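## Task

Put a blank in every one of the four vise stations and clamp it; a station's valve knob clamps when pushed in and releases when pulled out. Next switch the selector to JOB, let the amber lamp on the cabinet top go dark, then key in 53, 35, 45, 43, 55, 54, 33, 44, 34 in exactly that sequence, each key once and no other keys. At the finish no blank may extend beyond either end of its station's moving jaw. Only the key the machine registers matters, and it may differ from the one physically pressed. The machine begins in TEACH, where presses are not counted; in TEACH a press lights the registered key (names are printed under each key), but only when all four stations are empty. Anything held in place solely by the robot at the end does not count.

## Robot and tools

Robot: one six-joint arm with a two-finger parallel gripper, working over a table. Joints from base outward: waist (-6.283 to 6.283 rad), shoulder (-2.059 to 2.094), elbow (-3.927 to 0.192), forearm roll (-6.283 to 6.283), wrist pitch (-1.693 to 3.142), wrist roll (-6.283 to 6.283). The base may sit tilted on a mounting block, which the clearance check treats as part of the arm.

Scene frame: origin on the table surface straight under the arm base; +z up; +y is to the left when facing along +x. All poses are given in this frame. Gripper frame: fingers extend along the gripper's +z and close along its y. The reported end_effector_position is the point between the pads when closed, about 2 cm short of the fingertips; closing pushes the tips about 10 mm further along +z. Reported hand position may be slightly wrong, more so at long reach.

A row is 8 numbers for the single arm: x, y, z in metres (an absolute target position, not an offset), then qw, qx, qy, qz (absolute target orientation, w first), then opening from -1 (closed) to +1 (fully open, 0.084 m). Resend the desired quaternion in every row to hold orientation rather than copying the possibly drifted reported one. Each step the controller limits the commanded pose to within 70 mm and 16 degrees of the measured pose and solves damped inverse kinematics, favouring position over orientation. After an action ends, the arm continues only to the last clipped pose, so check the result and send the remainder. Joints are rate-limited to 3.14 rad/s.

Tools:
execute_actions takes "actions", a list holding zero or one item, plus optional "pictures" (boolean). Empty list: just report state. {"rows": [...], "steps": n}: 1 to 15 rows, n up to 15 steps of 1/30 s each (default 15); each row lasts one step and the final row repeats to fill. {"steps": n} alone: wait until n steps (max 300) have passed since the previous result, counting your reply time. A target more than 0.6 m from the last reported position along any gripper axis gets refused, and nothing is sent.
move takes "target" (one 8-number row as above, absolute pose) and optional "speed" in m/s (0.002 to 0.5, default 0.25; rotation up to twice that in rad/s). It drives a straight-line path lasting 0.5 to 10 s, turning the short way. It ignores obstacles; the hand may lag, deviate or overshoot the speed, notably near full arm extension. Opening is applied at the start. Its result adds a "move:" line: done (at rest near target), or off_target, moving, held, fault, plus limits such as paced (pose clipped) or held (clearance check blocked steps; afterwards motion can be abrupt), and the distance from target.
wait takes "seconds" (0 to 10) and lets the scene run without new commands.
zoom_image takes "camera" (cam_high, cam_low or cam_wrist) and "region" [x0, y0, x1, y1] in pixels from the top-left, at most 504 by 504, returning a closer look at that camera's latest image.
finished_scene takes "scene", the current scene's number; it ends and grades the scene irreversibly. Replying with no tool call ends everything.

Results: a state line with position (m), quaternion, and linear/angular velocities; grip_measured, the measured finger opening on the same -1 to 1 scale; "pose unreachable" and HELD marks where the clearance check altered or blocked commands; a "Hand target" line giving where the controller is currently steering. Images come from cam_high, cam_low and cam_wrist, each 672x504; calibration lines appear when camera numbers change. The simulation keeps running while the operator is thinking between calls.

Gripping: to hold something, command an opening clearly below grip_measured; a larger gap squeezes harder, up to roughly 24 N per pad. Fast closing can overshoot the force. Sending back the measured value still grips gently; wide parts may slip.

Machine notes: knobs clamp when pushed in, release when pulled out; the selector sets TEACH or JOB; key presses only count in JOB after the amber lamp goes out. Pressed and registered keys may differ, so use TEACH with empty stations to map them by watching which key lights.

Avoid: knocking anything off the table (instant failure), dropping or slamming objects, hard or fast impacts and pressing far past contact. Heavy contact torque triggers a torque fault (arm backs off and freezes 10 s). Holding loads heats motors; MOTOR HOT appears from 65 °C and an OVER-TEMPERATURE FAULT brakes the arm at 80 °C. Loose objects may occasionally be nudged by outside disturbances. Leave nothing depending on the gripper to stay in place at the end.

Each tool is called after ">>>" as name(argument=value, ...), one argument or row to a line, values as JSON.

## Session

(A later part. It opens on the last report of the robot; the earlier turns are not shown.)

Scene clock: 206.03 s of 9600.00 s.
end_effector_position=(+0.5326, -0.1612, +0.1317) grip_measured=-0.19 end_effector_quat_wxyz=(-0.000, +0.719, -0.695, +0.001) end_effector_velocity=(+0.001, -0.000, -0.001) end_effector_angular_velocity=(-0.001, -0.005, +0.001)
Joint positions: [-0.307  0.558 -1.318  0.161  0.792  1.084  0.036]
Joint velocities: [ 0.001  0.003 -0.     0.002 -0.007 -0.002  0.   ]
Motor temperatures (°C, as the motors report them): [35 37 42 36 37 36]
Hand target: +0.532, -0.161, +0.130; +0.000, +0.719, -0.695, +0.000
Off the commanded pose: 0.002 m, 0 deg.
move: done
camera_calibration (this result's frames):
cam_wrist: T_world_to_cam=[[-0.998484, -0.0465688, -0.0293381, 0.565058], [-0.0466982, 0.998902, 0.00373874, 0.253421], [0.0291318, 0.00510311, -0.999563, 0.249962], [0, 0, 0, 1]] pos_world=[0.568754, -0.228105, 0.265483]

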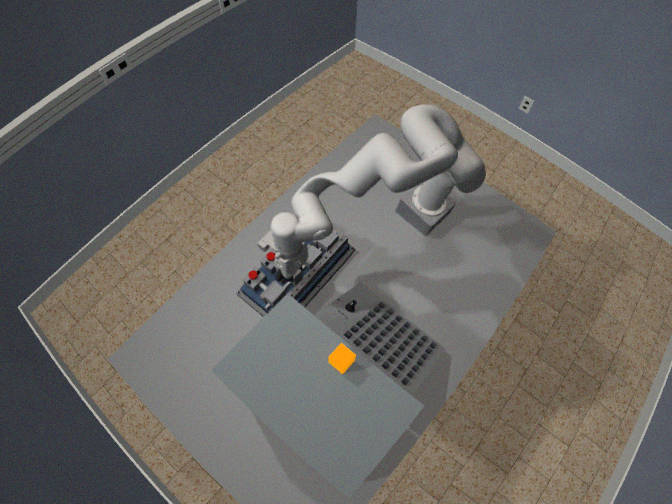

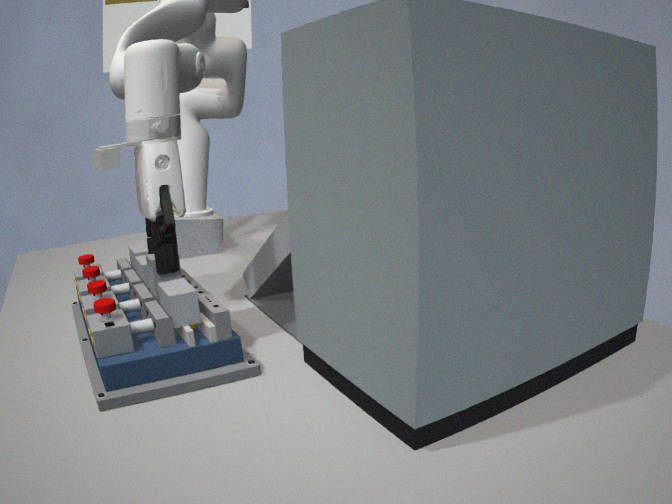

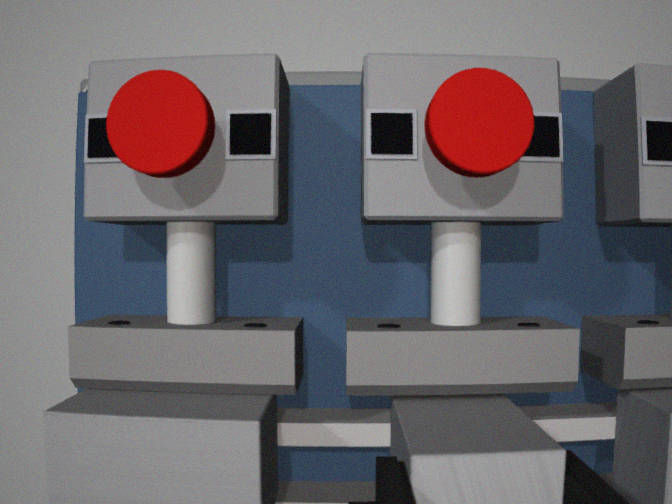

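>>> move(
  target=[0.532, -0.161, 0.132, 0, 0.719, -0.695, 0, 0.2],
)

>>> move(
  target=[0.532, -0.161, 0.2, 0, 0.719, -0.695, 0, 0.2],
  speed=0.12,
)

>>> move(
  target=[0.538, -0.263, 0.17, 0, 0.719, -0.695, 0, -1],
  speed=0.15,
)

>>> move(
  target=[0.538, -0.263, 0.125, 0, 0.719, -0.695, 0, -1],
  speed=0.03,
)

Scene clock: 209.90 s of 9600.00 s.
end_effector_position=(+0.5318, -0.1610, +0.1317) grip_measured=+0.19 end_effector_quat_wxyz=(+0.000, +0.719, -0.695, -0.000) end_effector_velocity=(+0.002, -0.000, +0.002) end_effector_angular_velocity=(-0.002, -0.005, +0.001)
Joint positions: [-0.307  0.558 -1.318  0.16   0.796  1.084  0.052]
Joint velocities: [-0.    -0.003 -0.002 -0.    -0.001 -0.     0.   ]
Motor temperatures (°C, as the motors report them): [35 37 42 36 36 36]
Hand target: +0.532, -0.161, +0.132; +0.000, +0.719, -0.695, +0.000
Off the commanded pose: 0.000 m, 0 deg.
After step 90, 0.17 s passed at rest.
move: done
camera_calibration (this result's frames):
cam_wrist: T_world_to_cam=[[-0.998563, -0.0464642, -0.026713, 0.564033], [-0.0466144, 0.9989, 0.00502762, 0.252913], [0.02645, 0.0062656, -0.999631, 0.25162], [0, 0, 0, 1]] pos_world=[0.568356, -0.228004, 0.265322]

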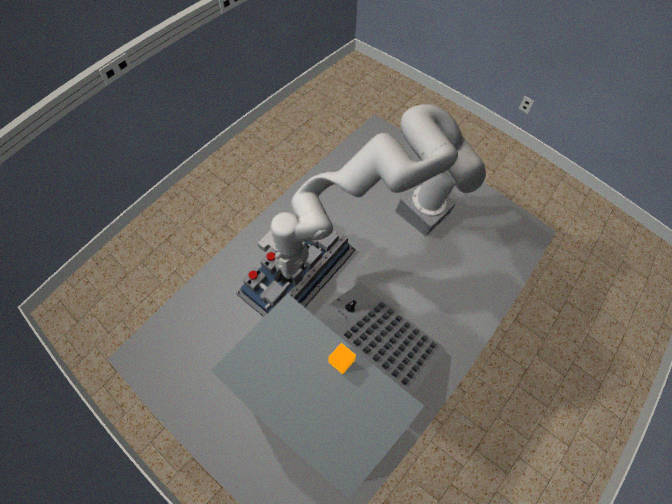

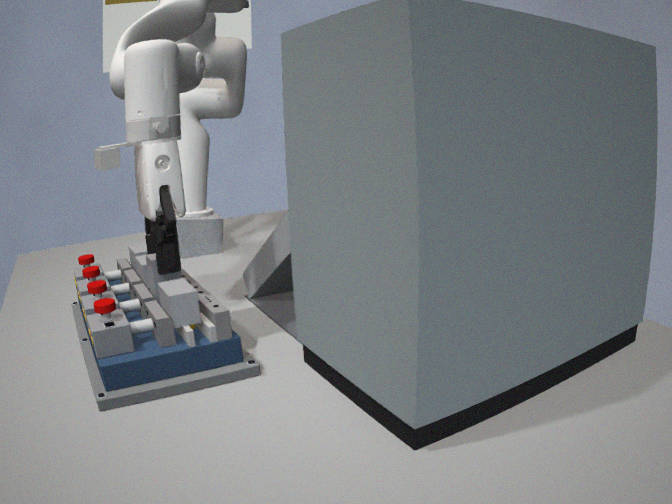

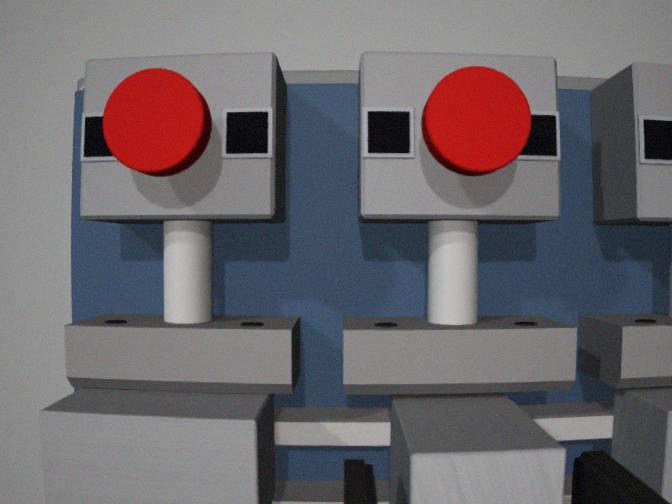

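Scene clock: 210.90 s of 9600.00 s.
end_effector_position=(+0.5319, -0.1609, +0.1990) grip_measured=+0.19 end_effector_quat_wxyz=(+0.000, +0.719, -0.695, -0.001) end_effector_velocity=(+0.002, -0.001, +0.006) end_effector_angular_velocity=(-0.003, -0.007, +0.001)
Joint positions: [-0.324  0.449 -1.362  0.14   0.949  1.097  0.052]
Joint velocities: [-0.001 -0.007 -0.007 -0.001  0.007  0.     0.   ]
Motor temperatures (°C, as the motors report them): [35 37 42 36 36 36]
Hand target: +0.532, -0.161, +0.200; -0.000, +0.719, -0.695, -0.000
Off the commanded pose: 0.001 m, 0 deg.
move: done
camera_calibration (this result's frames):
cam_wrist: T_world_to_cam=[[-0.99857, -0.0465711, -0.026236, 0.565767], [-0.0467309, 0.998892, 0.00551144, 0.252504], [0.0259503, 0.0067296, -0.999641, 0.319242], [0, 0, 0, 1]] pos_world=[0.568473, -0.228025, 0.332579]

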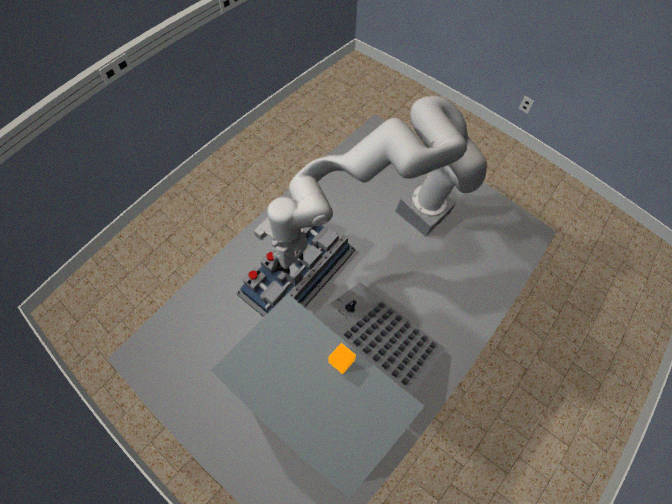

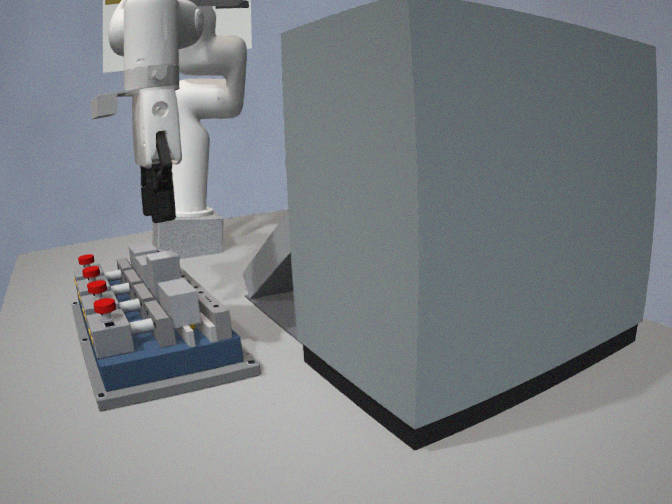

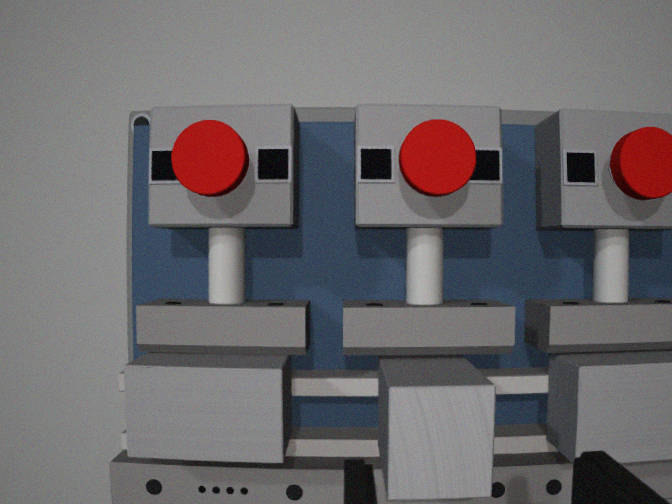

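Scene clock: 212.13 s of 9600.00 s.
end_effector_position=(+0.5379, -0.2625, +0.1702) grip_measured=-1.00 end_effector_quat_wxyz=(-0.000, +0.719, -0.695, +0.000) end_effector_velocity=(-0.001, -0.003, -0.002) end_effector_angular_velocity=(+0.002, +0.003, -0.001)
Joint positions: [-0.472  0.664 -1.585  0.131  0.972  0.957  0.   ]
Joint velocities: [-0.004  0.009 -0.008 -0.     0.003 -0.003  0.   ]
Motor temperatures (°C, as the motors report them): [35 37 42 36 36 36]
Hand target: +0.538, -0.263, +0.170; -0.000, +0.719, -0.695, +0.000
Off the commanded pose: 0.001 m, 0 deg.
move: done
camera_calibration (this result's frames):
cam_wrist: T_world_to_cam=[[-0.998509, -0.0468943, -0.0279482, 0.566484], [-0.0470457, 0.998881, 0.00478095, 0.354699], [0.0276927, 0.00608867, -0.999598, 0.28991], [0, 0, 0, 1]] pos_world=[0.574298, -0.329502, 0.30393]

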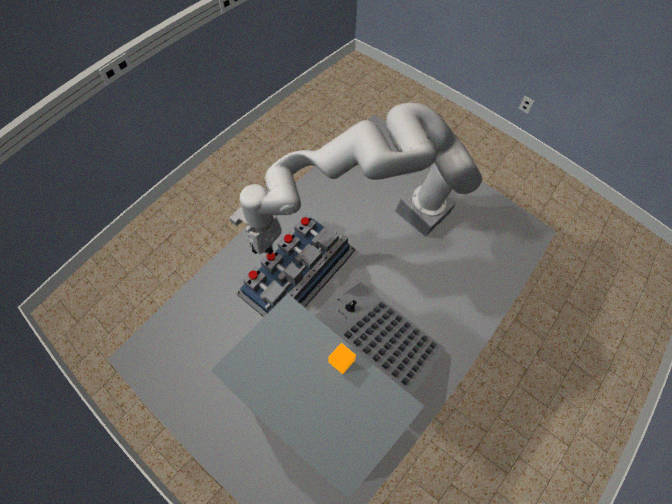

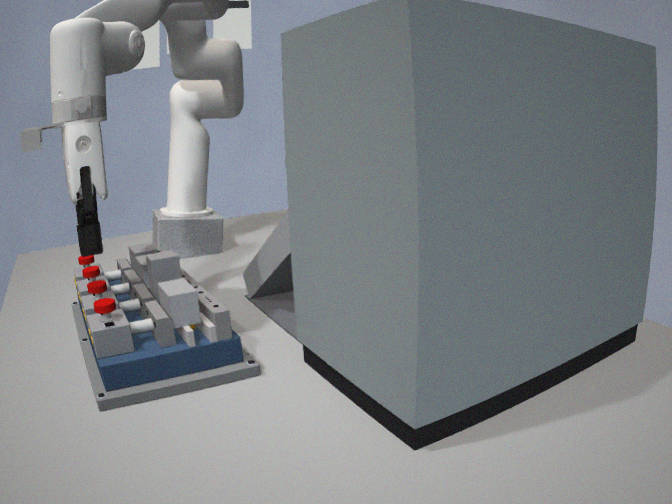

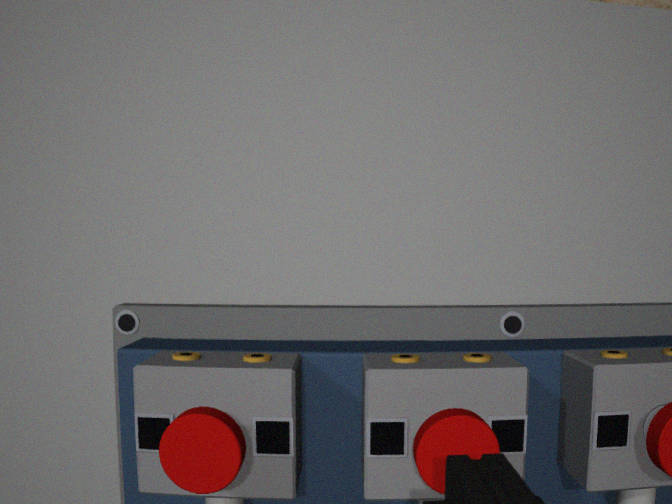

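Scene clock: 214.03 s of 9600.00 s.
end_effector_position=(+0.5388, -0.2634, +0.1264) grip_measured=-1.00 end_effector_quat_wxyz=(-0.000, +0.719, -0.695, +0.002) end_effector_velocity=(-0.001, +0.001, -0.003) end_effector_angular_velocity=(+0.002, +0.004, +0.000)
Joint positions: [-0.462  0.734 -1.566  0.141  0.879  0.951  0.   ]
Joint velocities: [ 0.001  0.005  0.001  0.    -0.001 -0.001  0.   ]
Motor temperatures (°C, as the motors report them): [35 37 42 36 36 36]
Hand target: +0.538, -0.263, +0.125; +0.000, +0.719, -0.695, +0.000
Off the commanded pose: 0.002 m, 0 deg.
move: done
camera_calibration (this result's frames):
cam_wrist: T_world_to_cam=[[-0.99846, -0.0466288, -0.030041, 0.566466], [-0.0467379, 0.998903, 0.00293885, 0.355937], [0.029871, 0.00433837, -0.999544, 0.244432], [0, 0, 0, 1]] pos_world=[0.574929, -0.330194, 0.260291]

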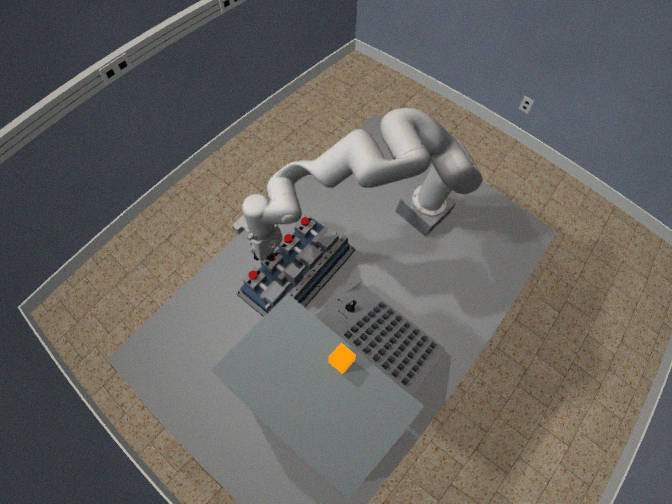

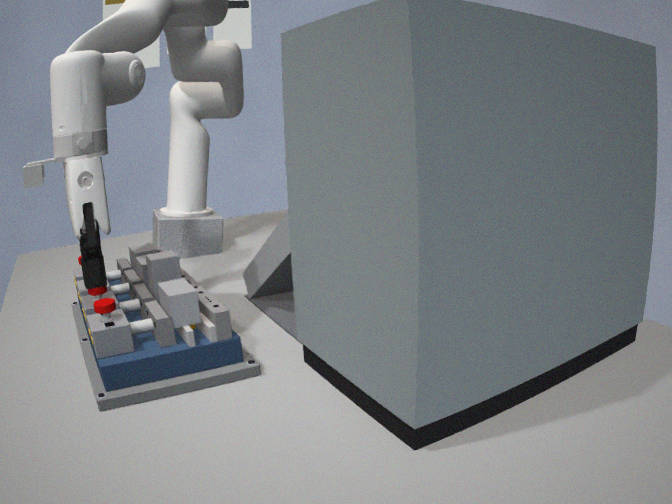

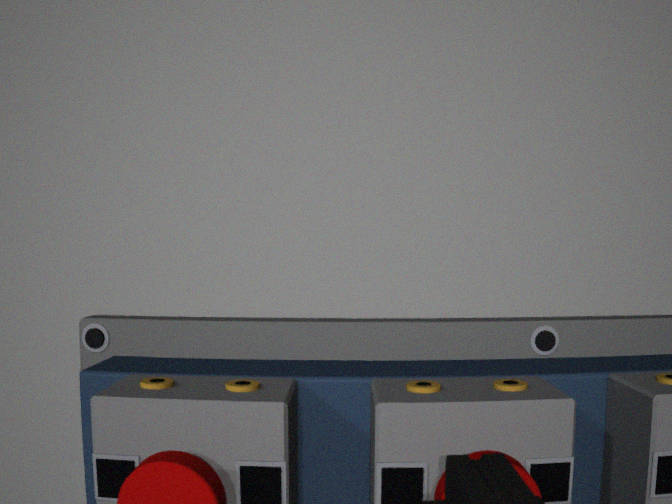

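>>> move(
  target=[0.538,-0.263,0.116,0,0.719,-0.695,0,-1],
  speed=0.03,
)

Scene clock: 221.63 s of 9600.00 s.
end_effector_position=(+0.5384, -0.2632, +0.1181) grip_measured=-1.00 end_effector_quat_wxyz=(-0.000, +0.719, -0.695, +0.001) end_effector_velocity=(+0.004, -0.002, -0.001) end_effector_angular_velocity=(-0.006, -0.010, +0.001)
Joint positions: [-0.461  0.748 -1.564  0.143  0.865  0.949  0.   ]
Joint velocities: [ 0.001  0.008 -0.006  0.001 -0.013 -0.001  0.   ]
Motor temperatures (°C, as the motors report them): [35 37 42 36 36 36]
Hand target: +0.538, -0.263, +0.116; +0.000, +0.719, -0.695, +0.000
Off the commanded pose: 0.002 m, 0 deg.
After step 90, 3.90 s passed at rest.
move: done
camera_calibration (this result's frames):
cam_wrist: T_world_to_cam=[[-0.9985, -0.0466065, -0.0287365, 0.565676], [-0.0467383, 0.998899, 0.00393189, 0.355657], [0.0285216, 0.00526909, -0.999579, 0.23709], [0, 0, 0, 1]] pos_world=[0.574688, -0.33015, 0.251847]

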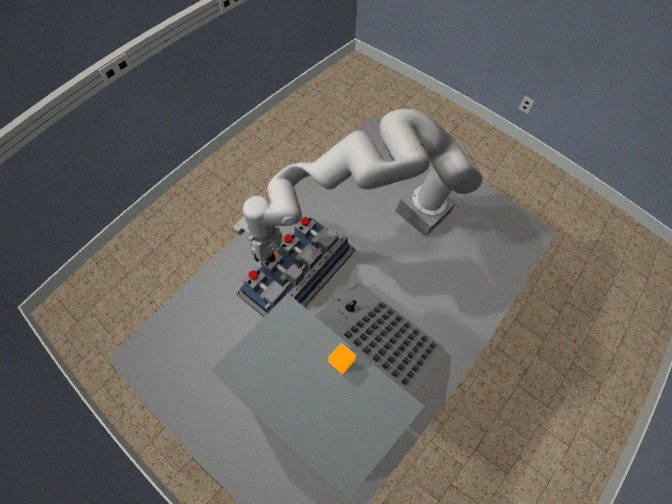

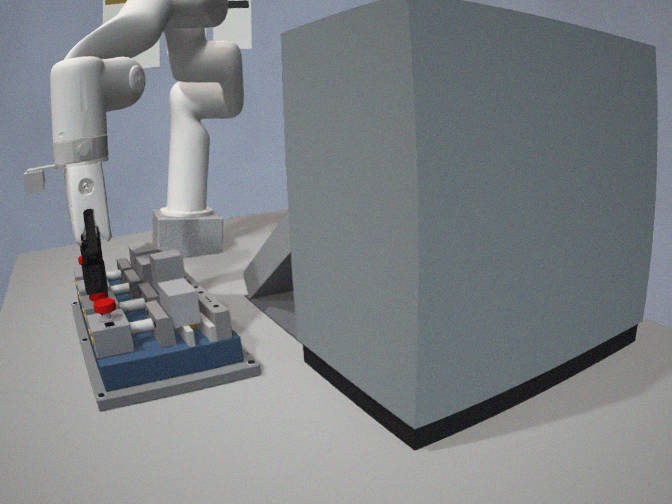

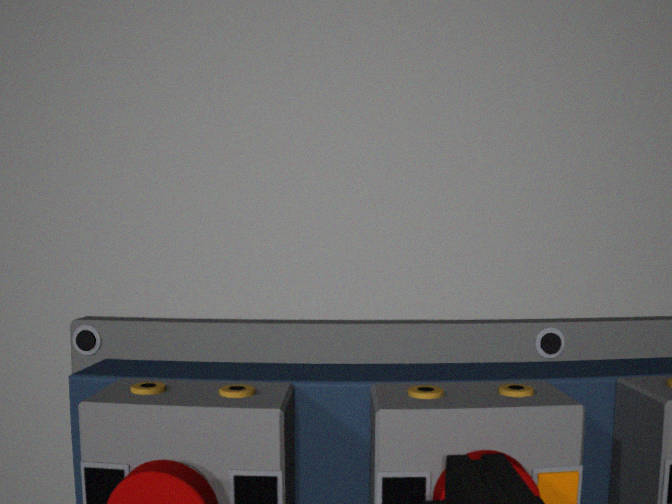

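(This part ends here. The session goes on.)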